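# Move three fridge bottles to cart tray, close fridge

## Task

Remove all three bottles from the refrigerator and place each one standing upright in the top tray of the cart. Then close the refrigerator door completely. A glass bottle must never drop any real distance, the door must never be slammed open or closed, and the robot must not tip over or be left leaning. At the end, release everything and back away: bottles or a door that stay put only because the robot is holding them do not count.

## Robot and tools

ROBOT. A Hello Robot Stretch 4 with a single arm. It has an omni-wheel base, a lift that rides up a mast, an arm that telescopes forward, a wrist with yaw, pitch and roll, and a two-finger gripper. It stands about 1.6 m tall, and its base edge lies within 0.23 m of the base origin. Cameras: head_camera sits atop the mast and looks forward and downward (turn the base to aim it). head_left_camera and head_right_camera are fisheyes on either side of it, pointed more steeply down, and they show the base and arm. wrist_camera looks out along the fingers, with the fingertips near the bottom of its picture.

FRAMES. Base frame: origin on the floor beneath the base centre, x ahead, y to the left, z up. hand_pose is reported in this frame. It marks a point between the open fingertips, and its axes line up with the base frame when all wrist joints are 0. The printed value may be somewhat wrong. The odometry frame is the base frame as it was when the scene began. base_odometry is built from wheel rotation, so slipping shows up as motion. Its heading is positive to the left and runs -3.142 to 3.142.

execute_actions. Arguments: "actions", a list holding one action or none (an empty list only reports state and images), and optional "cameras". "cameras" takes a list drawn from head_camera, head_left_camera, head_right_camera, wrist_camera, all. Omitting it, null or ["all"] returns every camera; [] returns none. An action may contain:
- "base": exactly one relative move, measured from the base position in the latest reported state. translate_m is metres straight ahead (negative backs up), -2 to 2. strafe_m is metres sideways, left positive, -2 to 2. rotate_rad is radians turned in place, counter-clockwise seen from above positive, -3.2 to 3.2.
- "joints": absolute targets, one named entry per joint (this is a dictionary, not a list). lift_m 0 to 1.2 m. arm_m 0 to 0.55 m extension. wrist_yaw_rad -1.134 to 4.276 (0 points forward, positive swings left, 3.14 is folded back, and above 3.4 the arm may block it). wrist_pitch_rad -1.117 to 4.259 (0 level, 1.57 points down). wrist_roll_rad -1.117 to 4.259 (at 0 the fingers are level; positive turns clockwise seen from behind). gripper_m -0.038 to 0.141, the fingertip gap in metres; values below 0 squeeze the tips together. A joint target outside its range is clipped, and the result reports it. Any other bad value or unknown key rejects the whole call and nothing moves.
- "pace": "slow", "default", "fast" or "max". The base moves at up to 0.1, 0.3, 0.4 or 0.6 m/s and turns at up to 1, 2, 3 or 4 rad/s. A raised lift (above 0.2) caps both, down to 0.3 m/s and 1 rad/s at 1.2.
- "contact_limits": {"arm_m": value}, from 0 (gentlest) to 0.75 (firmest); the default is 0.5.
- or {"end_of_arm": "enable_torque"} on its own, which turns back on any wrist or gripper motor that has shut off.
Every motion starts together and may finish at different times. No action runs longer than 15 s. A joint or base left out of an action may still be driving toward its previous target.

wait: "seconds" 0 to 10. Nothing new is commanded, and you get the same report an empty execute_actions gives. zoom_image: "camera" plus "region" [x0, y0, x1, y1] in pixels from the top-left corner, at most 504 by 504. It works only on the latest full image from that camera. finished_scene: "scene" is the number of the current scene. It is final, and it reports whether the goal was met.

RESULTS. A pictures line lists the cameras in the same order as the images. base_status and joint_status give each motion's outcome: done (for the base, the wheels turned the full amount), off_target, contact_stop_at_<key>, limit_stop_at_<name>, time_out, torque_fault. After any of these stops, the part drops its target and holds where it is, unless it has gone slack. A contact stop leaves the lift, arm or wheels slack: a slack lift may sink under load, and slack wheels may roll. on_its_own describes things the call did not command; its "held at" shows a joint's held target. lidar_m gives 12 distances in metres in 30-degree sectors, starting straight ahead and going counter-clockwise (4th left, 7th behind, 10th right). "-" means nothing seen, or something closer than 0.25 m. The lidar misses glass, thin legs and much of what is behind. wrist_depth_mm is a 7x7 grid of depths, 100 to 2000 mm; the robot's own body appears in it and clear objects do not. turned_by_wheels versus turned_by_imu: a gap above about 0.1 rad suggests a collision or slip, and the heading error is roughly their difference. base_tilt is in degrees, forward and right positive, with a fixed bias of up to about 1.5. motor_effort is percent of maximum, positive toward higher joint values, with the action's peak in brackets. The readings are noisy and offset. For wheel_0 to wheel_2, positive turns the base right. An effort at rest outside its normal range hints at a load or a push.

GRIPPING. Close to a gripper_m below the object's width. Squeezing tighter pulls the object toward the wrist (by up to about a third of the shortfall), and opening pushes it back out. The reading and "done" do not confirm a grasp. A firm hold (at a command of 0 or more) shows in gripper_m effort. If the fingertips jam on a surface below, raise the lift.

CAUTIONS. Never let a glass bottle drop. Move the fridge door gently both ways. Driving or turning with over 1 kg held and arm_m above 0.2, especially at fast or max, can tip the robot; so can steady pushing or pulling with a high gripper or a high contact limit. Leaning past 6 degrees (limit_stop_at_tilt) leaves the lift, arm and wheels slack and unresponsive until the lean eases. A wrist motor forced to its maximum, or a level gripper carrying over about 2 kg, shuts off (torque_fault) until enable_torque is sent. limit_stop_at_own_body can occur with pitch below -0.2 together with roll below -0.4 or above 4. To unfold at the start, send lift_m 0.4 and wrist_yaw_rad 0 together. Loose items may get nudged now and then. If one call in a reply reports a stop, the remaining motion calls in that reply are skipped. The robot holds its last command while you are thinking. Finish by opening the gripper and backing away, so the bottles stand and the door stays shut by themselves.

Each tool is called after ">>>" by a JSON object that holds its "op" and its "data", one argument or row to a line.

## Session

>>> {"op": "execute_actions", "data": {
  "actions": []
}}

Scene clock: 0.00 s.
base_odometry: x=+0.000 y=+0.000 heading=+0.000 (m, m, rad; odometry frame)
turned_by_wheels: +0.000 (rad since the last result)
turned_by_imu: +0.000 (rad since the last result)
base_tilt: forward=-0.3 right=-0.1 (deg)
lidar_m: 1.63 2.00 2.11 0.79 0.76 0.85 1.18 1.15 1.27 1.24 0.91 3.35
base_status: not commanded
joint_positions: lift_m=+0.187 arm_m=+0.003 wrist_yaw_rad=+3.253 wrist_pitch_rad=+0.013 wrist_roll_rad=+0.006 gripper_m=+0.057
joint_status: not commanded
motor_effort: lift_m=+19 arm_m=+0 wrist_yaw_rad=+0 wrist_pitch_rad=-6 wrist_roll_rad=+0 gripper_m=-2 wheel_0=+0 wheel_1=+0 wheel_2=+0 (%)
hand_pose: x=-0.1228 y=+0.0549 z=+0.3610 quat_wxyz=(-0.056, -0.007, +0.003, +0.998) (m; base frame)
wrist_depth_mm: - 134 133 1397 1618 1756 1537 / - - 132 1430 1618 1708 904 / - 107 131 1397 1537 1366 1430 / - 116 131 1430 1576 1708 1576 / 133 131 1281 1397 1576 1708 1537 / 219 1182 219 1366 1499 1537 1499 / 220 1008 946 1008 191 1078 1098
pictures: head_camera, head_left_camera, head_right_camera, wrist_camera
Images, in order (width x height): head_camera 420x560, head_left_camera 420x672, head_right_camera 420x672, wrist_camera 616x392.

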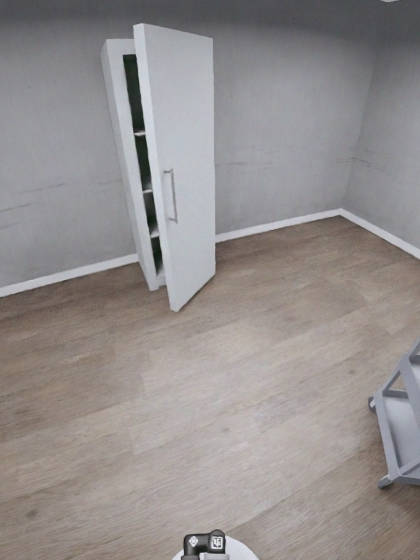

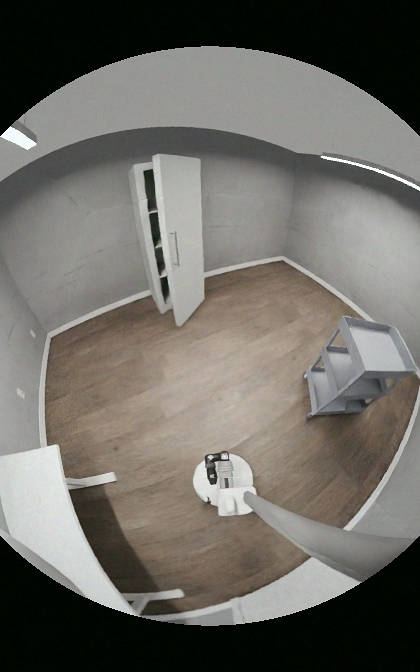

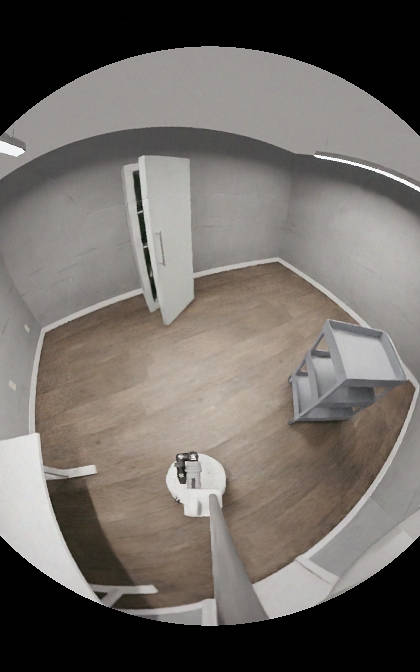

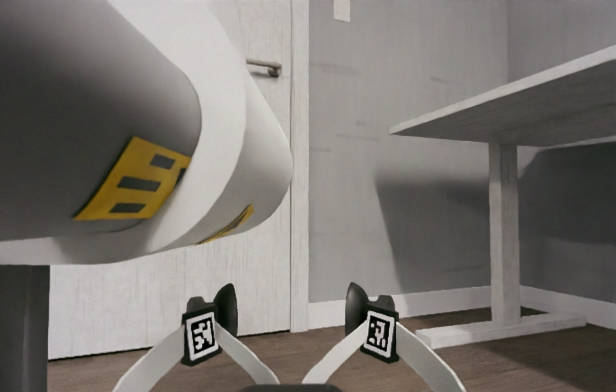

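>>> {"op": "execute_actions", "data": {
  "actions": [
    {"base":{"translate_m":0.85},"joints":{"lift_m":0.5,"wrist_yaw_rad":0,"gripper_m":0}}
  ],
  "cameras": []
}}

>>> {"op": "execute_actions", "data": {
  "actions": [
    {"base":{"strafe_m":0.5}}
  ]
}}

Scene clock: 4.50 s.
base_odometry: x=+0.850 y=+0.000 heading=+0.000 (m, m, rad; odometry frame)
turned_by_wheels: +0.000 (rad since the last result)
turned_by_imu: -0.001 (rad since the last result)
base_tilt: forward=-0.3 right=+0.0 (deg)
lidar_m: 0.98 0.81 1.93 1.99 1.17 1.23 1.81 1.90 0.87 0.86 2.78 2.39
base_status: done
joint_positions: lift_m=+0.500 arm_m=+0.003 wrist_yaw_rad=+0.000 wrist_pitch_rad=+0.013 wrist_roll_rad=+0.006 gripper_m=+0.000
joint_status: all done
motor_effort: lift_m=+20(22) arm_m=+0(1) wrist_yaw_rad=-1(7) wrist_pitch_rad=-8(8) wrist_roll_rad=+1(0) gripper_m=-5(6) wheel_0=+4(10) wheel_1=+1(5) wheel_2=-1(11) (%)
hand_pose: x=+0.4621 y=-0.0874 z=+0.6743 quat_wxyz=(+1.000, +0.003, +0.007, +0.000) (m; base frame)
wrist_depth_mm: 621 759 1008 1863 - - - / 621 768 1025 1863 - - - / 621 768 1008 1921 - - - / 615 768 991 1863 - - - / 615 759 1008 1863 - - - / 615 759 917 206 - - - / 609 732 177 185 175 1863 1863
pictures: none
No camera images: the call's "cameras" was empty. Leave "cameras" out to get every camera's image.

Scene clock: 7.50 s.
base_odometry: x=+0.850 y=+0.500 heading=+0.000 (m, m, rad; odometry frame)
turned_by_wheels: +0.000 (rad since the last result)
turned_by_imu: +0.001 (rad since the last result)
base_tilt: forward=-0.2 right=-0.1 (deg)
lidar_m: 0.75 1.57 1.67 1.55 1.46 0.86 1.10 2.13 1.37 1.36 3.22 0.80
base_status: done
joint_positions: lift_m=+0.500 arm_m=+0.003 wrist_yaw_rad=+0.000 wrist_pitch_rad=+0.013 wrist_roll_rad=+0.006 gripper_m=+0.000
joint_status: not commanded
motor_effort: lift_m=+20(20) arm_m=+0(0) wrist_yaw_rad=+0(1) wrist_pitch_rad=-7(6) wrist_roll_rad=+0(0) gripper_m=-6(5) wheel_0=-3(13) wheel_1=+0(9) wheel_2=+0(1) (%)
hand_pose: x=+0.4621 y=-0.0874 z=+0.6743 quat_wxyz=(+1.000, +0.003, +0.007, +0.000) (m; base frame)
wrist_depth_mm: 1182 1281 1078 559 917 - - / 1182 1281 1308 559 904 - - / 1182 1281 917 554 904 - - / 1182 1281 1336 549 891 - - / 1160 1255 1229 549 878 - - / 1160 1255 842 206 878 - - / 1160 1229 177 186 175 1808 1863
pictures: head_camera, head_left_camera, head_right_camera, wrist_camera
Images, in order (width x height): head_camera 420x560, head_left_camera 420x672, head_right_camera 420x672, wrist_camera 616x392.

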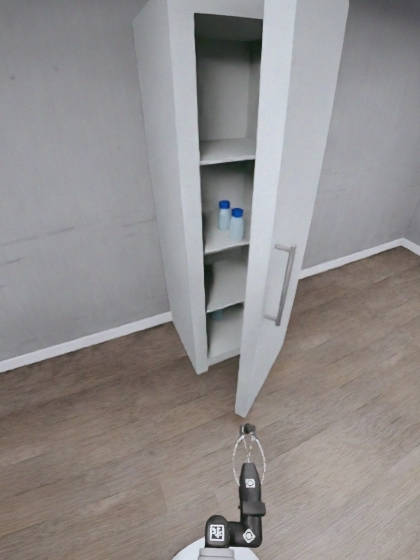

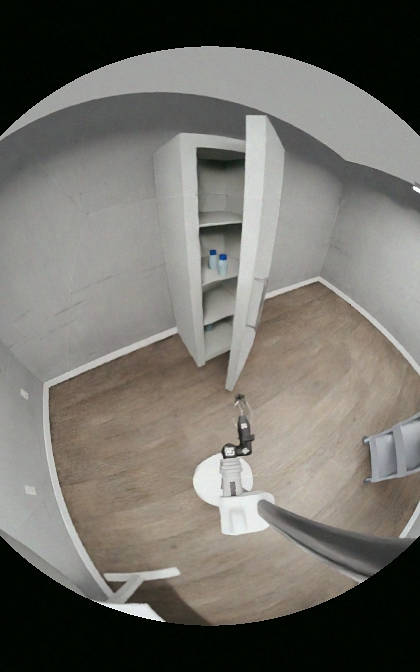

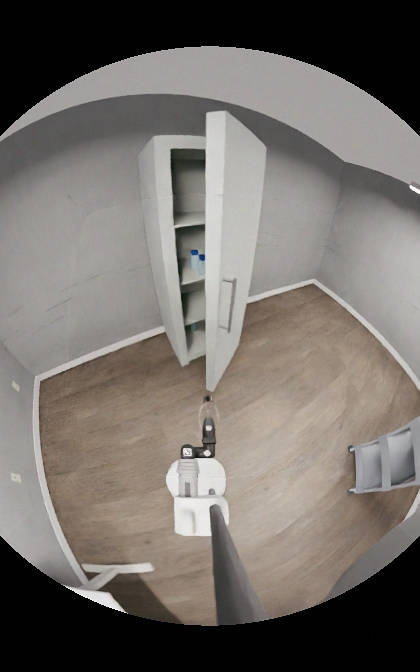

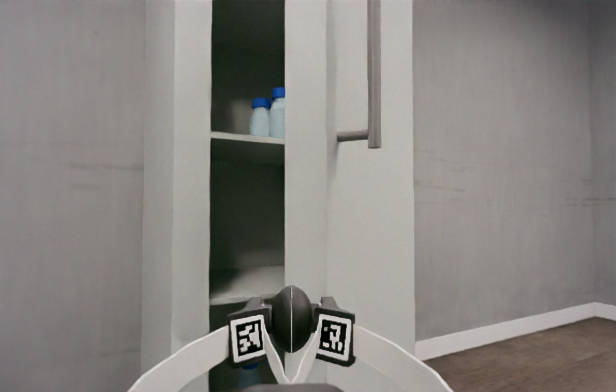

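>>> {"op": "execute_actions", "data": {
  "actions": [
    {"base":{"strafe_m":0.09},"joints":{"arm_m":0.15}}
  ],
  "cameras": []
}}

>>> {"op": "execute_actions", "data": {
  "actions": [
    {"base":{"translate_m":0.2},"joints":{"arm_m":0.24}}
  ],
  "cameras": ["head_camera"]
}}

>>> {"op": "execute_actions", "data": {
  "actions": [
    {"base":{"strafe_m":-0.45},"pace":"slow"}
  ],
  "cameras": ["head_camera","head_left_camera"]
}}

Scene clock: 9.20 s.
base_odometry: x=+0.850 y=+0.590 heading=+0.000 (m, m, rad; odometry frame)
turned_by_wheels: +0.000 (rad since the last result)
turned_by_imu: +0.000 (rad since the last result)
base_tilt: forward=-0.5 right=+0.0 (deg)
lidar_m: 0.79 1.53 1.67 1.46 1.42 0.83 0.96 2.16 1.46 1.43 3.30 0.80
base_status: done
joint_positions: lift_m=+0.500 arm_m=+0.149 wrist_yaw_rad=+0.000 wrist_pitch_rad=+0.013 wrist_roll_rad=+0.006 gripper_m=+0.000
joint_status: all done
motor_effort: lift_m=+20(20) arm_m=+7(8) wrist_yaw_rad=+0(0) wrist_pitch_rad=-5(7) wrist_roll_rad=+0(0) gripper_m=-6(5) wheel_0=-3(12) wheel_1=+0(10) wheel_2=+0(1) (%)
hand_pose: x=+0.6080 y=-0.0874 z=+0.6743 quat_wxyz=(+1.000, +0.003, +0.007, +0.000) (m; base frame)
wrist_depth_mm: 1042 1118 741 1205 415 715 - / 1060 1138 741 1229 413 691 - / 1042 1118 732 976 413 1863 - / 1025 1118 723 1255 407 1921 - / 1042 1118 715 1229 404 1863 - / 1025 1098 691 206 399 1863 - / 1042 1098 178 185 175 1618 1808
pictures: none
No camera images: the call's "cameras" was empty. Leave "cameras" out to get every camera's image.

Scene clock: 11.27 s.
base_odometry: x=+1.050 y=+0.590 heading=+0.000 (m, m, rad; odometry frame)
turned_by_wheels: +0.001 (rad since the last result)
turned_by_imu: +0.001 (rad since the last result)
base_tilt: forward=-0.3 right=+0.0 (deg)
lidar_m: 0.85 1.35 1.44 1.53 1.53 1.01 1.13 2.37 1.47 1.48 3.22 0.61
base_status: done
joint_positions: lift_m=+0.500 arm_m=+0.239 wrist_yaw_rad=+0.000 wrist_pitch_rad=+0.013 wrist_roll_rad=+0.006 gripper_m=+0.000
joint_status: all done
motor_effort: lift_m=+20(20) arm_m=+7(8) wrist_yaw_rad=+0(1) wrist_pitch_rad=-6(7) wrist_roll_rad=+0(0) gripper_m=-5(6) wheel_0=+5(9) wheel_1=+2(6) wheel_2=+0(9) (%)
hand_pose: x=+0.6980 y=-0.0874 z=+0.6743 quat_wxyz=(+1.000, +0.003, +0.007, +0.000) (m; base frame)
wrist_depth_mm: 831 477 891 707 842 676 152 / 831 466 469 580 778 668 154 / 820 452 699 917 798 683 158 / 820 442 878 976 831 668 161 / 831 430 866 976 831 668 164 / 820 418 421 206 768 668 168 / 820 410 177 185 175 668 173
pictures: head_camera
Images, in order (width x height): head_camera 420x560.

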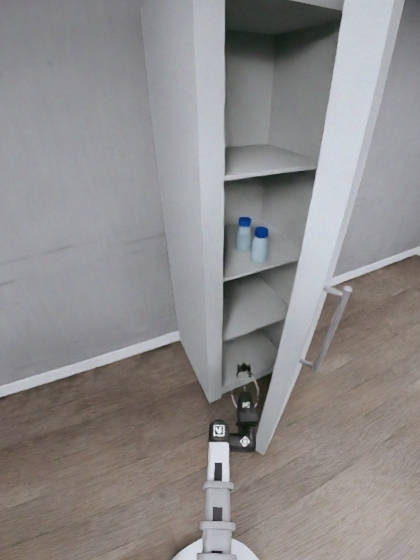

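Scene clock: 16.90 s.
base_odometry: x=+1.050 y=+0.141 heading=+0.001 (m, m, rad; odometry frame)
turned_by_wheels: +0.000 (rad since the last result)
turned_by_imu: +0.003 (rad since the last result)
base_tilt: forward=-0.2 right=+0.0 (deg)
lidar_m: 0.74 0.98 1.67 1.99 1.62 1.24 1.79 2.17 1.05 1.01 2.83 0.61
base_status: done
joint_positions: lift_m=+0.500 arm_m=+0.239 wrist_yaw_rad=+0.000 wrist_pitch_rad=+0.013 wrist_roll_rad=+0.006 gripper_m=+0.000
joint_status: not commanded
motor_effort: lift_m=+20(20) arm_m=+8(7) wrist_yaw_rad=-1(16) wrist_pitch_rad=-4(7) wrist_roll_rad=+0(0) gripper_m=-6(9) wheel_0=+6(17) wheel_1=-4(8) wheel_2=+1(2) (%)
hand_pose: x=+0.6981 y=-0.0873 z=+0.6743 quat_wxyz=(+1.000, +0.003, +0.007, +0.000) (m; base frame)
wrist_depth_mm: 597 976 668 421 290 220 185 / 564 960 654 421 287 219 184 / 854 917 661 418 287 219 185 / 891 991 640 415 287 218 184 / 866 946 640 413 286 218 183 / 788 788 640 206 285 217 183 / 591 609 178 186 175 216 183
pictures: head_camera, head_left_camera
Images, in order (width x height): head_camera 420x560, head_left_camera 420x672.

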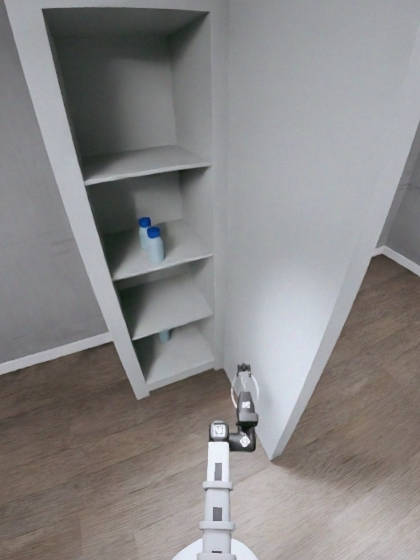

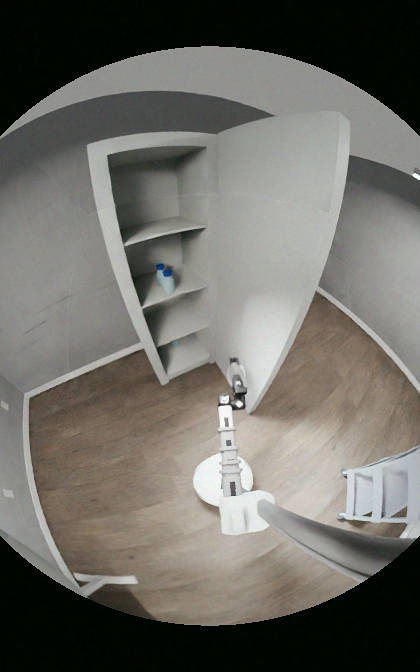

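>>> {"op": "execute_actions", "data": {
  "actions": [
    {"base":{"rotate_rad":0.4},"joints":{"lift_m":0.8,"arm_m":0.05,"gripper_m":0.12,"wrist_pitch_rad":0},"pace":"slow"}
  ],
  "cameras": ["head_camera","wrist_camera"]
}}

Scene clock: 21.67 s.
base_odometry: x=+1.050 y=+0.141 heading=+0.400 (m, m, rad; odometry frame)
turned_by_wheels: +0.399 (rad since the last result)
turned_by_imu: +0.404 (rad since the last result)
base_tilt: forward=-0.3 right=+0.1 (deg)
lidar_m: 0.96 1.60 2.04 1.92 1.23 1.54 2.17 1.08 1.05 2.81 0.57 0.63
base_status: done
joint_positions: lift_m=+0.800 arm_m=+0.051 wrist_yaw_rad=+0.000 wrist_pitch_rad=+0.003 wrist_roll_rad=+0.006 gripper_m=+0.120
joint_status: all done
motor_effort: lift_m=+21(22) arm_m=-8(8) wrist_yaw_rad=-1(1) wrist_pitch_rad=-7(13) wrist_roll_rad=+0(0) gripper_m=-3(4) wheel_0=-6(9) wheel_1=-2(7) wheel_2=-2(6) (%)
hand_pose: x=+0.5108 y=-0.0874 z=+0.9772 quat_wxyz=(+1.000, +0.003, +0.001, +0.000) (m; base frame)
wrist_depth_mm: 1229 1255 878 1205 1078 715 504 / 1205 1255 759 866 878 707 500 / 1229 1281 866 1182 1060 707 500 / 1229 1229 878 1182 1060 707 504 / 1229 1205 778 788 960 699 500 / 1205 707 741 1138 1042 661 500 / 1182 699 699 1138 960 661 500
pictures: head_camera, wrist_camera
Images, in order (width x height): head_camera 420x560, wrist_camera 616x392.

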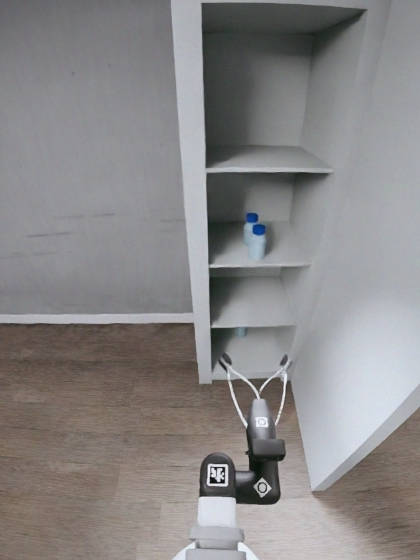

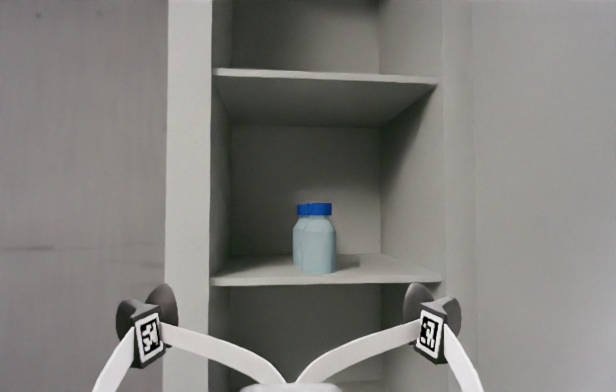

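>>> {"op": "execute_actions", "data": {
  "actions": [
    {"base":{"strafe_m":-0.035},"joints":{"lift_m":0.775,"arm_m":0.2}}
  ],
  "cameras": []
}}

>>> {"op": "execute_actions", "data": {
  "actions": [
    {"base":{"translate_m":0.3},"joints":{"arm_m":0.26}}
  ],
  "cameras": ["wrist_camera"]
}}

Scene clock: 23.33 s.
base_odometry: x=+1.064 y=+0.108 heading=+0.400 (m, m, rad; odometry frame)
turned_by_wheels: +0.000 (rad since the last result)
turned_by_imu: +0.001 (rad since the last result)
base_tilt: forward=-0.3 right=+0.0 (deg)
lidar_m: 1.01 1.61 2.04 1.96 1.27 1.60 2.17 1.06 1.02 2.78 0.56 0.61
base_status: done
joint_positions: lift_m=+0.775 arm_m=+0.199 wrist_yaw_rad=+0.000 wrist_pitch_rad=+0.002 wrist_roll_rad=+0.006 gripper_m=+0.120
joint_status: all done
motor_effort: lift_m=+16(20) arm_m=+7(7) wrist_yaw_rad=+0(1) wrist_pitch_rad=-7(9) wrist_roll_rad=+0(0) gripper_m=-1(1) wheel_0=+3(12) wheel_1=-1(9) wheel_2=+0(0) (%)
hand_pose: x=+0.6580 y=-0.0874 z=+0.9527 quat_wxyz=(+1.000, +0.003, +0.001, +0.000) (m; base frame)
wrist_depth_mm: 1078 574 691 699 691 634 449 / 1078 574 798 878 809 634 452 / 1078 569 1008 1042 931 621 452 / 1098 564 991 1008 931 615 449 / 1078 559 798 640 768 615 452 / 1060 554 976 1008 917 609 452 / 1060 554 691 1008 842 609 452
pictures: none
No camera images: the call's "cameras" was empty. Leave "cameras" out to get every camera's image.

Scene clock: 25.80 s.
base_odometry: x=+1.340 y=+0.225 heading=+0.401 (m, m, rad; odometry frame)
turned_by_wheels: +0.001 (rad since the last result)
turned_by_imu: +0.000 (rad since the last result)
base_tilt: forward=-0.3 right=-0.1 (deg)
lidar_m: 0.69 1.30 1.68 1.94 1.42 1.60 2.48 1.22 1.40 0.42 0.41 0.59
base_status: done
joint_positions: lift_m=+0.775 arm_m=+0.259 wrist_yaw_rad=+0.000 wrist_pitch_rad=+0.002 wrist_roll_rad=+0.006 gripper_m=+0.120
joint_status: all done
motor_effort: lift_m=+17(17) arm_m=+7(8) wrist_yaw_rad=-1(0) wrist_pitch_rad=-5(6) wrist_roll_rad=+0(0) gripper_m=-3(1) wheel_0=+5(9) wheel_1=+3(8) wheel_2=-1(11) (%)
hand_pose: x=+0.7181 y=-0.0874 z=+0.9527 quat_wxyz=(+1.000, +0.003, +0.001, +0.000) (m; base frame)
wrist_depth_mm: 293 480 615 615 603 517 387 / 293 484 654 668 691 517 384 / 291 480 654 668 683 517 384 / 293 484 647 294 683 517 384 / 293 484 647 282 661 521 384 / 293 320 394 281 283 394 357 / 251 232 236 246 251 259 270
pictures: wrist_camera
Images, in order (width x height): wrist_camera 616x392.

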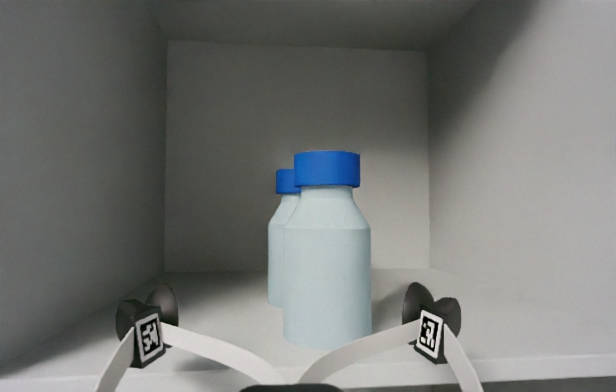

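>>> {"op": "execute_actions", "data": {
  "actions": [
    {"base":{"strafe_m":-0.027},"joints":{"lift_m":0.79}}
  ],
  "cameras": []
}}

>>> {"op": "execute_actions", "data": {
  "actions": [
    {"joints":{"arm_m":0.362},"pace":"slow"}
  ],
  "cameras": ["wrist_camera"]
}}

>>> {"op": "execute_actions", "data": {
  "actions": [
    {"joints":{"gripper_m":0.02}}
  ],
  "cameras": []
}}

>>> {"op": "execute_actions", "data": {
  "actions": [
    {"joints":{"lift_m":0.84}}
  ],
  "cameras": ["wrist_camera"]
}}

>>> {"op": "execute_actions", "data": {
  "actions": [
    {"joints":{"arm_m":0.01},"base":{"translate_m":-0.5}}
  ],
  "cameras": []
}}

>>> {"op": "execute_actions", "data": {
  "actions": [
    {"joints":{"lift_m":0.9},"base":{"rotate_rad":-2.0},"pace":"slow"}
  ],
  "cameras": ["head_camera","head_left_camera"]
}}

Scene clock: 27.00 s.
base_odometry: x=+1.350 y=+0.201 heading=+0.401 (m, m, rad; odometry frame)
turned_by_wheels: +0.000 (rad since the last result)
turned_by_imu: +0.001 (rad since the last result)
base_tilt: forward=-0.4 right=+0.0 (deg)
lidar_m: 0.69 0.75 1.69 1.97 1.45 1.62 2.46 1.18 1.51 0.40 0.39 0.52
base_status: done
joint_positions: lift_m=+0.790 arm_m=+0.259 wrist_yaw_rad=+0.000 wrist_pitch_rad=+0.002 wrist_roll_rad=+0.006 gripper_m=+0.120
joint_status: all done
motor_effort: lift_m=+21(22) arm_m=+7(7) wrist_yaw_rad=+0(0) wrist_pitch_rad=-6(6) wrist_roll_rad=+0(0) gripper_m=-2(1) wheel_0=+4(12) wheel_1=-1(10) wheel_2=+0(0) (%)
hand_pose: x=+0.7181 y=-0.0874 z=+0.9673 quat_wxyz=(+1.000, +0.003, +0.001, +0.000) (m; base frame)
wrist_depth_mm: 338 521 580 580 585 469 351 / 338 559 661 676 683 473 347 / 340 559 654 676 691 469 349 / 338 554 654 296 683 469 347 / 340 564 640 285 668 469 349 / 342 368 410 279 410 413 349 / 287 251 251 268 253 268 289
pictures: none
No camera images: the call's "cameras" was empty. Leave "cameras" out to get every camera's image.

Scene clock: 29.30 s.
base_odometry: x=+1.350 y=+0.201 heading=+0.401 (m, m, rad; odometry frame)
turned_by_wheels: +0.000 (rad since the last result)
turned_by_imu: +0.001 (rad since the last result)
base_tilt: forward=-0.3 right=+0.0 (deg)
lidar_m: 0.70 0.72 1.69 1.99 1.46 1.64 2.47 1.21 1.50 0.40 0.39 0.56
base_status: not commanded
joint_positions: lift_m=+0.790 arm_m=+0.361 wrist_yaw_rad=+0.000 wrist_pitch_rad=+0.002 wrist_roll_rad=+0.006 gripper_m=+0.120
joint_status: all done
motor_effort: lift_m=+21(21) arm_m=+8(7) wrist_yaw_rad=+0(1) wrist_pitch_rad=-7(7) wrist_roll_rad=+0(1) gripper_m=-2(1) wheel_0=+4(4) wheel_1=-1(1) wheel_2=+0(0) (%)
hand_pose: x=+0.8200 y=-0.0874 z=+0.9673 quat_wxyz=(+1.000, +0.003, +0.001, +0.000) (m; base frame)
wrist_depth_mm: 347 525 559 574 574 462 343 / 349 549 559 574 591 462 342 / 347 544 554 564 585 459 342 / 351 544 544 191 580 459 342 / 349 539 544 183 574 459 340 / 351 370 370 176 225 407 342 / 287 250 182 173 250 267 287
pictures: wrist_camera
Images, in order (width x height): wrist_camera 616x392.

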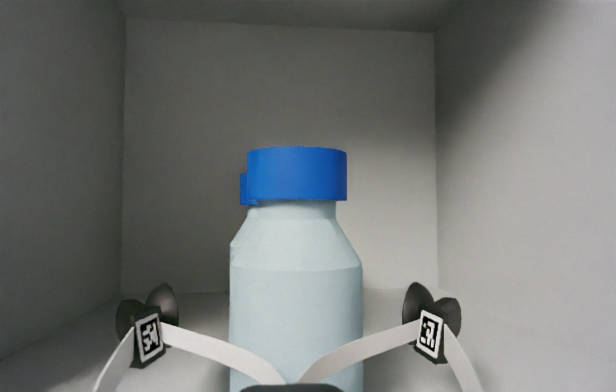

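Scene clock: 31.17 s.
base_odometry: x=+1.350 y=+0.201 heading=+0.401 (m, m, rad; odometry frame)
turned_by_wheels: +0.000 (rad since the last result)
turned_by_imu: +0.001 (rad since the last result)
base_tilt: forward=-0.4 right=+0.0 (deg)
lidar_m: 0.70 0.70 1.72 2.00 1.45 1.64 2.47 1.19 1.51 0.41 0.37 0.53
base_status: not commanded
joint_positions: lift_m=+0.790 arm_m=+0.361 wrist_yaw_rad=+0.000 wrist_pitch_rad=+0.002 wrist_roll_rad=+0.006 gripper_m=+0.020
joint_status: all done
motor_effort: lift_m=+21(21) arm_m=+7(8) wrist_yaw_rad=-1(3) wrist_pitch_rad=-6(6) wrist_roll_rad=+1(0) gripper_m=-20(18) wheel_0=+4(4) wheel_1=-1(2) wheel_2=-1(0) (%)
hand_pose: x=+0.8201 y=-0.0874 z=+0.9673 quat_wxyz=(+1.000, +0.003, +0.001, +0.000) (m; base frame)
wrist_depth_mm: 349 525 554 574 580 462 342 / 347 544 564 569 591 459 343 / 347 544 554 569 580 459 342 / 349 539 544 174 580 459 342 / 349 539 544 168 569 459 342 / 351 455 179 160 202 410 340 / 289 171 167 158 180 251 289
pictures: none
No camera images: the call's "cameras" was empty. Leave "cameras" out to get every camera's image.

Scene clock: 32.27 s.
base_odometry: x=+1.350 y=+0.201 heading=+0.401 (m, m, rad; odometry frame)
turned_by_wheels: +0.000 (rad since the last result)
turned_by_imu: +0.000 (rad since the last result)
base_tilt: forward=-0.3 right=+0.0 (deg)
lidar_m: 0.69 0.71 1.73 2.00 1.44 1.65 2.47 1.23 1.46 0.40 0.37 0.55
base_status: not commanded
joint_positions: lift_m=+0.840 arm_m=+0.361 wrist_yaw_rad=+0.000 wrist_pitch_rad=+0.007 wrist_roll_rad=+0.006 gripper_m=+0.020
joint_status: all done
motor_effort: lift_m=+22(24) arm_m=+7(7) wrist_yaw_rad=+0(1) wrist_pitch_rad=-21(22) wrist_roll_rad=+0(0) gripper_m=-20(20) wheel_0=+4(4) wheel_1=-1(2) wheel_2=+0(0) (%)
hand_pose: x=+0.8201 y=-0.0874 z=+1.0158 quat_wxyz=(+1.000, +0.003, +0.004, +0.000) (m; base frame)
wrist_depth_mm: 349 484 488 488 488 436 342 / 349 539 564 574 585 459 342 / 347 544 554 564 580 459 342 / 347 539 549 173 574 462 342 / 349 539 539 168 580 459 340 / 351 525 180 158 202 459 340 / 330 170 167 158 180 351 342
pictures: wrist_camera
Images, in order (width x height): wrist_camera 616x392.

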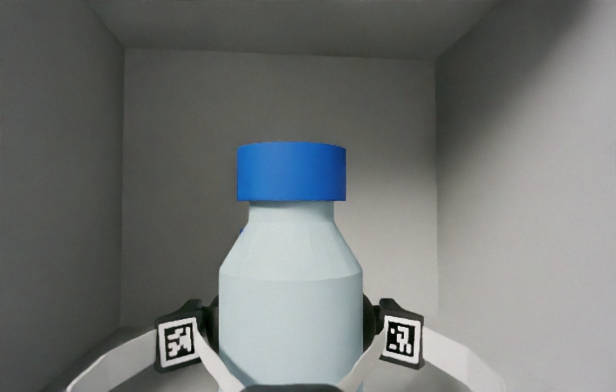

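Scene clock: 35.43 s.
base_odometry: x=+0.890 y=+0.006 heading=+0.400 (m, m, rad; odometry frame)
turned_by_wheels: +0.000 (rad since the last result)
turned_by_imu: +0.002 (rad since the last result)
base_tilt: forward=-0.3 right=-0.2 (deg)
lidar_m: 0.41 1.83 2.10 1.54 1.21 1.64 1.95 0.90 0.88 2.78 2.67 0.41
base_status: done
joint_positions: lift_m=+0.840 arm_m=+0.011 wrist_yaw_rad=+0.000 wrist_pitch_rad=+0.007 wrist_roll_rad=+0.006 gripper_m=+0.020
joint_status: all done
motor_effort: lift_m=+22(23) arm_m=-8(8) wrist_yaw_rad=+1(2) wrist_pitch_rad=-22(22) wrist_roll_rad=+0(0) gripper_m=-20(19) wheel_0=-4(9) wheel_1=-2(8) wheel_2=+1(10) (%)
hand_pose: x=+0.4707 y=-0.0874 z=+1.0158 quat_wxyz=(+1.000, +0.003, +0.004, +0.000) (m; base frame)
wrist_depth_mm: 1464 1499 1281 1430 1025 591 418 / 1464 1464 1255 1430 1008 591 418 / 1464 1499 991 991 1008 585 427 / 1430 1464 946 173 1008 580 430 / 1464 1464 960 168 991 585 427 / 1430 1464 179 159 202 591 427 / 1430 170 167 158 180 496 421
pictures: none
No camera images: the call's "cameras" was empty. Leave "cameras" out to get every camera's image.

Scene clock: 38.73 s.
base_odometry: x=+0.890 y=+0.006 heading=-1.599 (m, m, rad; odometry frame)
turned_by_wheels: -1.999 (rad since the last result)
turned_by_imu: -2.014 (rad since the last result)
base_tilt: forward=-0.3 right=-0.1 (deg)
lidar_m: 0.39 2.77 2.40 0.71 1.22 1.85 2.05 1.21 1.24 1.80 1.95 0.89
base_status: done
joint_positions: lift_m=+0.900 arm_m=+0.011 wrist_yaw_rad=+0.000 wrist_pitch_rad=+0.007 wrist_roll_rad=+0.006 gripper_m=+0.020
joint_status: all done
motor_effort: lift_m=+23(25) arm_m=-8(8) wrist_yaw_rad=+0(1) wrist_pitch_rad=-21(23) wrist_roll_rad=+0(0) gripper_m=-18(18) wheel_0=+5(9) wheel_1=+3(5) wheel_2=+3(7) (%)
hand_pose: x=+0.4707 y=-0.0875 z=+1.0758 quat_wxyz=(+1.000, +0.003, +0.004, +0.000) (m; base frame)
wrist_depth_mm: - - - - - - 1618 / - - - - - - 1661 / - - - - - - 1661 / - - - 173 - 1983 1661 / - - - 168 - 1983 1708 / - - 179 158 202 1921 1661 / - 170 167 158 180 609 1618
pictures: head_camera, head_left_camera
Images, in order (width x height): head_camera 420x560, head_left_camera 420x672.

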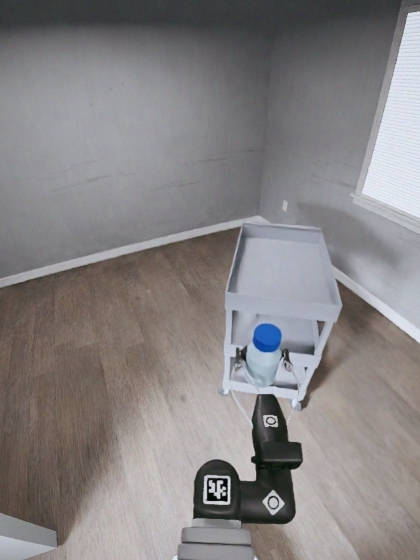

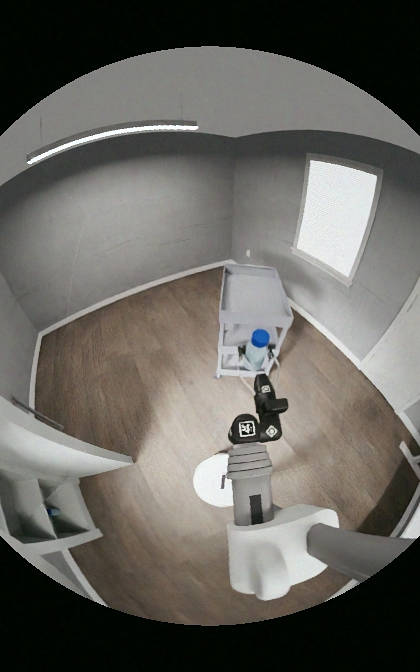

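>>> {"op": "execute_actions", "data": {
  "actions": [
    {"base":{"rotate_rad":-0.2},"pace":"slow"}
  ],
  "cameras": []
}}

>>> {"op": "execute_actions", "data": {
  "actions": [
    {"base":{"translate_m":0.45},"joints":{"arm_m":0.2}}
  ],
  "cameras": []
}}

>>> {"op": "execute_actions", "data": {
  "actions": [
    {"joints":{"arm_m":0.48,"lift_m":0.8},"pace":"slow"}
  ],
  "cameras": ["head_camera","wrist_camera"]
}}

Scene clock: 40.10 s.
base_odometry: x=+0.890 y=+0.006 heading=-1.798 (m, m, rad; odometry frame)
turned_by_wheels: -0.199 (rad since the last result)
turned_by_imu: -0.200 (rad since the last result)
base_tilt: forward=-0.3 right=-0.1 (deg)
lidar_m: 0.40 2.76 2.82 0.72 1.05 1.80 2.19 1.98 1.22 1.49 1.95 0.93
base_status: done
joint_positions: lift_m=+0.900 arm_m=+0.011 wrist_yaw_rad=+0.000 wrist_pitch_rad=+0.007 wrist_roll_rad=+0.006 gripper_m=+0.020
joint_status: not commanded
motor_effort: lift_m=+23(22) arm_m=-8(8) wrist_yaw_rad=+1(2) wrist_pitch_rad=-20(21) wrist_roll_rad=+0(0) gripper_m=-19(17) wheel_0=+6(9) wheel_1=+2(5) wheel_2=+2(7) (%)
hand_pose: x=+0.4707 y=-0.0875 z=+1.0758 quat_wxyz=(+1.000, +0.003, +0.004, +0.000) (m; base frame)
wrist_depth_mm: - - - - - 1808 1537 / - - - - - 1808 1537 / - - - - - 1808 1499 / - - - 173 - 1808 1537 / - - - 168 - 1756 1499 / - - 179 159 202 1756 1499 / - 170 167 158 180 1661 1499
pictures: none
No camera images: the call's "cameras" was empty. Leave "cameras" out to get every camera's image.

Scene clock: 43.07 s.
base_odometry: x=+0.789 y=-0.433 heading=-1.797 (m, m, rad; odometry frame)
turned_by_wheels: +0.001 (rad since the last result)
turned_by_imu: +0.000 (rad since the last result)
base_tilt: forward=-0.4 right=+0.0 (deg)
lidar_m: 0.42 0.45 2.42 2.25 0.84 1.49 2.57 1.52 1.55 1.86 1.69 0.46
base_status: done
joint_positions: lift_m=+0.900 arm_m=+0.199 wrist_yaw_rad=+0.000 wrist_pitch_rad=+0.007 wrist_roll_rad=+0.006 gripper_m=+0.020
joint_status: all done
motor_effort: lift_m=+22(22) arm_m=+8(9) wrist_yaw_rad=+0(2) wrist_pitch_rad=-22(20) wrist_roll_rad=+0(0) gripper_m=-18(19) wheel_0=+4(10) wheel_1=+2(8) wheel_2=+0(10) (%)
hand_pose: x=+0.6581 y=-0.0874 z=+1.0758 quat_wxyz=(+1.000, +0.003, +0.004, +0.000) (m; base frame)
wrist_depth_mm: 1808 - - - 1661 1366 1205 / 1808 - - - 1661 1366 1182 / 1808 - - 1863 1661 1397 1182 / 1808 - - 173 1661 1397 1182 / 1808 - - 167 1661 1336 1182 / 1756 - 179 158 202 1336 1160 / 1808 170 167 158 180 1255 1160
pictures: none
No camera images: the call's "cameras" was empty. Leave "cameras" out to get every camera's image.

Scene clock: 47.13 s.
base_odometry: x=+0.789 y=-0.433 heading=-1.797 (m, m, rad; odometry frame)
turned_by_wheels: +0.000 (rad since the last result)
turned_by_imu: +0.001 (rad since the last result)
base_tilt: forward=-0.3 right=+0.0 (deg)
lidar_m: 0.42 0.43 2.44 2.25 0.84 1.49 2.56 1.52 1.53 1.86 1.70 0.46
base_status: not commanded
joint_positions: lift_m=+0.800 arm_m=+0.479 wrist_yaw_rad=+0.000 wrist_pitch_rad=+0.008 wrist_roll_rad=+0.006 gripper_m=+0.020
joint_status: all done
motor_effort: lift_m=+18(21) arm_m=+8(8) wrist_yaw_rad=+1(0) wrist_pitch_rad=-23(21) wrist_roll_rad=+0(1) gripper_m=-20(18) wheel_0=+4(4) wheel_1=+2(2) wheel_2=+0(1) (%)
hand_pose: x=+0.9380 y=-0.0874 z=+0.9761 quat_wxyz=(+1.000, +0.003, +0.004, +0.000) (m; base frame)
wrist_depth_mm: 1661 1863 - 1863 1430 1205 1025 / 1618 1863 - 1808 1464 1205 1042 / 1661 1863 - 1661 1430 1205 1042 / 1576 1863 - 173 1430 1182 1025 / 1618 1863 - 168 1430 1182 1025 / 1576 1808 179 158 202 1205 1025 / 1576 170 167 158 180 394 1025
pictures: head_camera, wrist_camera
Images, in order (width x height): head_camera 420x560, wrist_camera 616x392.

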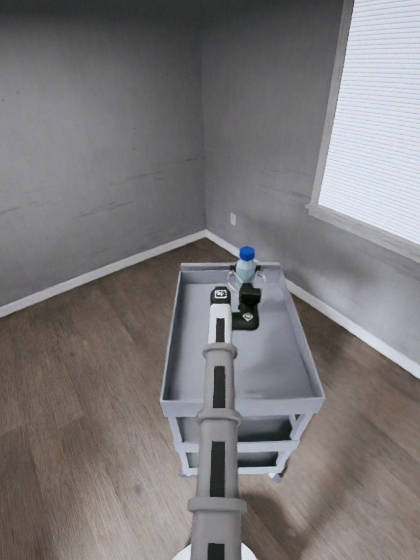

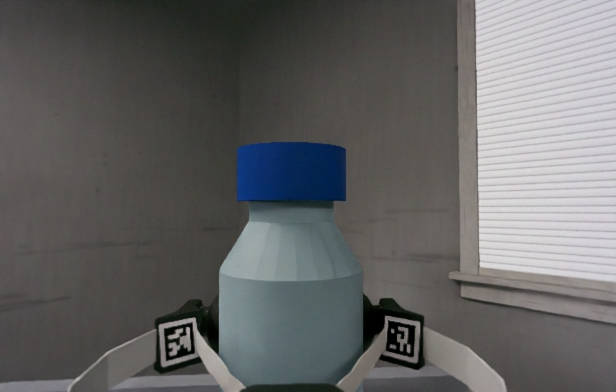

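>>> {"op": "execute_actions", "data": {
  "actions": [
    {"joints":{"arm_m":0.54,"lift_m":0.70},"pace":"slow"}
  ],
  "cameras": []
}}

>>> {"op": "execute_actions", "data": {
  "actions": [
    {"joints":{"lift_m":0.676},"pace":"slow"}
  ],
  "cameras": ["wrist_camera"]
}}

Scene clock: 49.33 s.
base_odometry: x=+0.789 y=-0.433 heading=-1.797 (m, m, rad; odometry frame)
turned_by_wheels: +0.000 (rad since the last result)
turned_by_imu: +0.001 (rad since the last result)
base_tilt: forward=-0.3 right=+0.0 (deg)
lidar_m: 0.41 0.45 2.45 2.25 0.79 1.49 2.57 1.51 1.51 1.84 1.68 0.45
base_status: not commanded
joint_positions: lift_m=+0.700 arm_m=+0.539 wrist_yaw_rad=+0.000 wrist_pitch_rad=+0.007 wrist_roll_rad=+0.006 gripper_m=+0.020
joint_status: all done
motor_effort: lift_m=+18(18) arm_m=+8(8) wrist_yaw_rad=+0(0) wrist_pitch_rad=-21(21) wrist_roll_rad=+0(0) gripper_m=-17(20) wheel_0=+4(4) wheel_1=+2(2) wheel_2=+0(0) (%)
hand_pose: x=+0.9980 y=-0.0874 z=+0.8761 quat_wxyz=(+1.000, +0.003, +0.004, +0.000) (m; base frame)
wrist_depth_mm: 1618 1808 - 1808 1397 1160 991 / 1576 1863 - 1808 1397 1138 1008 / 1576 1756 - 1618 1397 1160 991 / 1576 1808 - 173 1397 1160 1008 / 1576 1808 1983 168 1397 1138 976 / 267 272 179 159 202 296 946 / 264 170 167 158 179 290 257
pictures: none
No camera images: the call's "cameras" was empty. Leave "cameras" out to get every camera's image.

Scene clock: 50.30 s.
base_odometry: x=+0.789 y=-0.433 heading=-1.797 (m, m, rad; odometry frame)
turned_by_wheels: +0.000 (rad since the last result)
turned_by_imu: +0.000 (rad since the last result)
base_tilt: forward=-0.2 right=-0.1 (deg)
lidar_m: 0.42 0.43 2.43 2.27 0.86 1.52 2.54 1.52 1.54 1.87 1.70 0.45
base_status: not commanded
joint_positions: lift_m=+0.676 arm_m=+0.539 wrist_yaw_rad=+0.000 wrist_pitch_rad=+0.007 wrist_roll_rad=+0.006 gripper_m=+0.020
joint_status: all done
motor_effort: lift_m=+18(18) arm_m=+8(8) wrist_yaw_rad=-1(0) wrist_pitch_rad=-18(21) wrist_roll_rad=+0(1) gripper_m=-18(21) wheel_0=+4(4) wheel_1=+2(2) wheel_2=+0(0) (%)
hand_pose: x=+0.9980 y=-0.0874 z=+0.8523 quat_wxyz=(+1.000, +0.003, +0.003, +0.000) (m; base frame)
wrist_depth_mm: 1576 1808 - 1756 1397 1160 1008 / 1576 1808 - 1756 1397 1160 1008 / 1618 1808 - 1661 1397 1138 1008 / 1618 1808 - 173 1397 1138 991 / 1537 1756 317 168 1308 1078 960 / 266 271 180 159 202 294 256 / 263 170 167 158 180 249 252
pictures: wrist_camera
Images, in order (width x height): wrist_camera 616x392.

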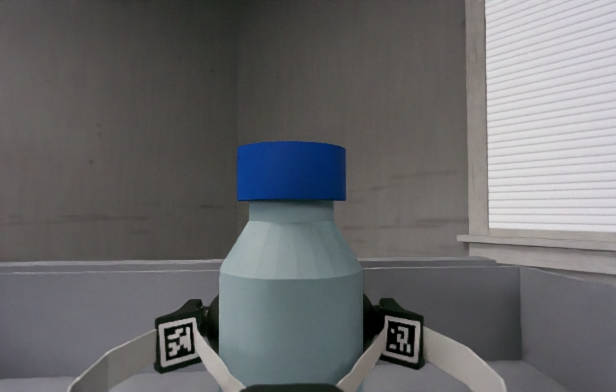

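Touching. Release and return.

>>> {"op": "execute_actions", "data": {
  "actions": [
    {"joints":{"gripper_m":0.1,"lift_m":0.674}}
  ],
  "cameras": []
}}

>>> {"op": "execute_actions", "data": {
  "actions": [
    {"joints":{"lift_m":0.85}}
  ],
  "cameras": []
}}

>>> {"op": "execute_actions", "data": {
  "actions": [
    {"joints":{"arm_m":0.01,"gripper_m":0.12},"base":{"translate_m":-0.45},"pace":"fast"}
  ],
  "cameras": ["head_camera"]
}}

>>> {"op": "execute_actions", "data": {
  "actions": [
    {"joints":{"lift_m":0.79},"base":{"rotate_rad":2.2}}
  ],
  "cameras": []
}}

>>> {"op": "execute_actions", "data": {
  "actions": [
    {"joints":{"arm_m":0.3},"base":{"translate_m":0.5}}
  ],
  "cameras": ["wrist_camera"]
}}

Scene clock: 52.17 s.
base_odometry: x=+0.789 y=-0.433 heading=-1.797 (m, m, rad; odometry frame)
turned_by_wheels: +0.000 (rad since the last result)
turned_by_imu: +0.001 (rad since the last result)
base_tilt: forward=-0.3 right=+0.0 (deg)
lidar_m: 0.40 0.42 2.43 2.25 0.84 1.49 2.55 1.49 1.54 1.86 1.70 0.46
base_status: not commanded
joint_positions: lift_m=+0.674 arm_m=+0.539 wrist_yaw_rad=+0.000 wrist_pitch_rad=+0.003 wrist_roll_rad=+0.006 gripper_m=+0.100
joint_status: all done
motor_effort: lift_m=+17(18) arm_m=+8(8) wrist_yaw_rad=+0(1) wrist_pitch_rad=-8(20) wrist_roll_rad=+1(0) gripper_m=-2(17) wheel_0=+4(4) wheel_1=+2(2) wheel_2=+0(0) (%)
hand_pose: x=+0.9980 y=-0.0874 z=+0.8515 quat_wxyz=(+1.000, +0.003, +0.001, +0.000) (m; base frame)
wrist_depth_mm: 1618 1921 - 1808 1430 1138 1008 / 1576 1808 - 1756 1430 1160 1008 / 1618 1756 - 1661 1430 1138 991 / 1618 1808 - 189 1397 1138 991 / 1537 1756 332 184 1308 1078 976 / 266 268 208 175 285 294 256 / 265 253 184 172 253 271 253
pictures: none
No camera images: the call's "cameras" was empty. Leave "cameras" out to get every camera's image.

Scene clock: 53.97 s.
base_odometry: x=+0.789 y=-0.433 heading=-1.797 (m, m, rad; odometry frame)
turned_by_wheels: +0.000 (rad since the last result)
turned_by_imu: +0.001 (rad since the last result)
base_tilt: forward=-0.3 right=-0.1 (deg)
lidar_m: 0.41 0.44 2.44 2.25 0.84 1.51 2.56 1.51 1.53 1.85 1.68 0.44
base_status: not commanded
joint_positions: lift_m=+0.850 arm_m=+0.539 wrist_yaw_rad=+0.000 wrist_pitch_rad=+0.003 wrist_roll_rad=+0.006 gripper_m=+0.100
joint_status: all done
motor_effort: lift_m=+21(22) arm_m=+8(8) wrist_yaw_rad=+1(0) wrist_pitch_rad=-8(7) wrist_roll_rad=+0(1) gripper_m=-1(2) wheel_0=+4(4) wheel_1=+2(2) wheel_2=+0(1) (%)
hand_pose: x=+0.9980 y=-0.0874 z=+1.0273 quat_wxyz=(+1.000, +0.003, +0.001, +0.000) (m; base frame)
wrist_depth_mm: 1576 1808 - 1756 1430 1160 1008 / 1618 1863 - 1708 1397 1138 1008 / 1576 1808 - 1756 1397 1160 1008 / 1576 1808 - 1756 1366 1160 991 / 1576 1756 - 1708 1366 1138 991 / 1537 1708 - 1708 1281 1138 991 / 1499 1661 1983 1576 1308 1098 991
pictures: none
No camera images: the call's "cameras" was empty. Leave "cameras" out to get every camera's image.

Scene clock: 56.57 s.
base_odometry: x=+0.890 y=+0.006 heading=-1.798 (m, m, rad; odometry frame)
turned_by_wheels: -0.001 (rad since the last result)
turned_by_imu: +0.002 (rad since the last result)
base_tilt: forward=-0.3 right=+0.0 (deg)
lidar_m: 0.87 2.75 2.79 0.71 1.09 1.79 2.21 1.96 1.23 1.46 1.96 0.90
base_status: done
joint_positions: lift_m=+0.850 arm_m=+0.011 wrist_yaw_rad=+0.000 wrist_pitch_rad=+0.002 wrist_roll_rad=+0.006 gripper_m=+0.120
joint_status: all done
motor_effort: lift_m=+21(21) arm_m=-8(9) wrist_yaw_rad=+1(1) wrist_pitch_rad=-7(7) wrist_roll_rad=+0(0) gripper_m=-2(1) wheel_0=-4(10) wheel_1=-2(9) wheel_2=-2(13) (%)
hand_pose: x=+0.4707 y=-0.0875 z=+1.0273 quat_wxyz=(+1.000, +0.003, +0.001, +0.000) (m; base frame)
wrist_depth_mm: - - - - - 1808 1537 / - - - - - 1808 1537 / - - - - - 1756 1537 / - - - - - 1756 1499 / - - - - - 1756 1499 / - - 1182 1160 960 1708 1499 / - 621 634 640 647 1756 1499
pictures: head_camera
Images, in order (width x height): head_camera 420x560.

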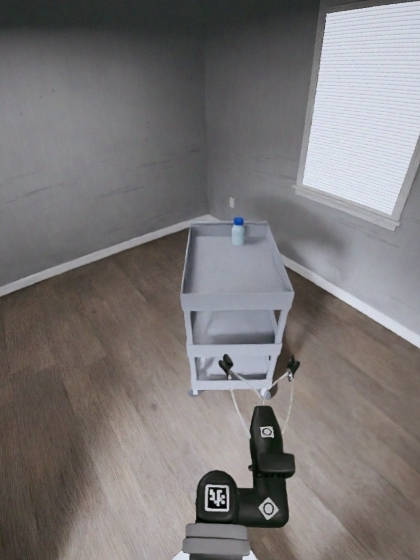

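Scene clock: 58.93 s.
base_odometry: x=+0.890 y=+0.006 heading=+0.401 (m, m, rad; odometry frame)
turned_by_wheels: +2.200 (rad since the last result)
turned_by_imu: +2.218 (rad since the last result)
base_tilt: forward=-0.3 right=-0.1 (deg)
lidar_m: 1.19 1.82 2.10 1.55 1.22 1.61 1.96 0.91 0.88 2.75 2.67 0.68
base_status: done
joint_positions: lift_m=+0.790 arm_m=+0.011 wrist_yaw_rad=+0.000 wrist_pitch_rad=+0.002 wrist_roll_rad=+0.006 gripper_m=+0.120
joint_status: all done
motor_effort: lift_m=+17(19) arm_m=-7(8) wrist_yaw_rad=-1(1) wrist_pitch_rad=-6(7) wrist_roll_rad=+0(0) gripper_m=-1(1) wheel_0=-4(11) wheel_1=-1(8) wheel_2=-1(10) (%)
hand_pose: x=+0.4707 y=-0.0874 z=+0.9676 quat_wxyz=(+1.000, +0.003, +0.001, +0.000) (m; base frame)
wrist_depth_mm: 1499 1499 1255 1430 1025 591 421 / 1430 1499 1008 1464 1025 591 418 / 1464 1499 1098 1397 1025 591 430 / 1464 1464 1281 1397 1008 591 427 / 1430 1499 1008 1397 991 591 430 / 1397 1397 1255 1397 991 554 421 / 1430 931 931 1182 960 554 418
pictures: none
No camera images: the call's "cameras" was empty. Leave "cameras" out to get every camera's image.

Scene clock: 62.10 s.
base_odometry: x=+1.350 y=+0.201 heading=+0.402 (m, m, rad; odometry frame)
turned_by_wheels: +0.000 (rad since the last result)
turned_by_imu: +0.000 (rad since the last result)
base_tilt: forward=-0.2 right=-0.2 (deg)
lidar_m: 0.69 0.74 1.72 2.01 1.43 1.60 2.47 1.19 1.49 0.38 0.36 0.54
base_status: done
joint_positions: lift_m=+0.790 arm_m=+0.299 wrist_yaw_rad=+0.000 wrist_pitch_rad=+0.002 wrist_roll_rad=+0.006 gripper_m=+0.120
joint_status: all done
motor_effort: lift_m=+17(17) arm_m=+8(8) wrist_yaw_rad=-1(1) wrist_pitch_rad=-6(8) wrist_roll_rad=+0(0) gripper_m=-1(0) wheel_0=+6(10) wheel_1=+1(9) wheel_2=-1(12) (%)
hand_pose: x=+0.7580 y=-0.0874 z=+0.9677 quat_wxyz=(+1.000, +0.003, +0.001, +0.000) (m; base frame)
wrist_depth_mm: 338 517 574 580 574 469 349 / 340 559 621 634 647 469 351 / 340 559 621 634 640 473 347 / 340 559 615 627 640 473 347 / 338 559 609 368 634 469 349 / 342 373 410 368 410 410 347 / 289 252 251 267 251 268 289
pictures: wrist_camera
Images, in order (width x height): wrist_camera 616x392.

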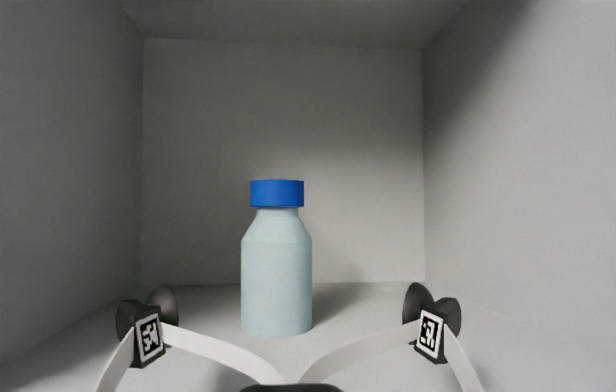

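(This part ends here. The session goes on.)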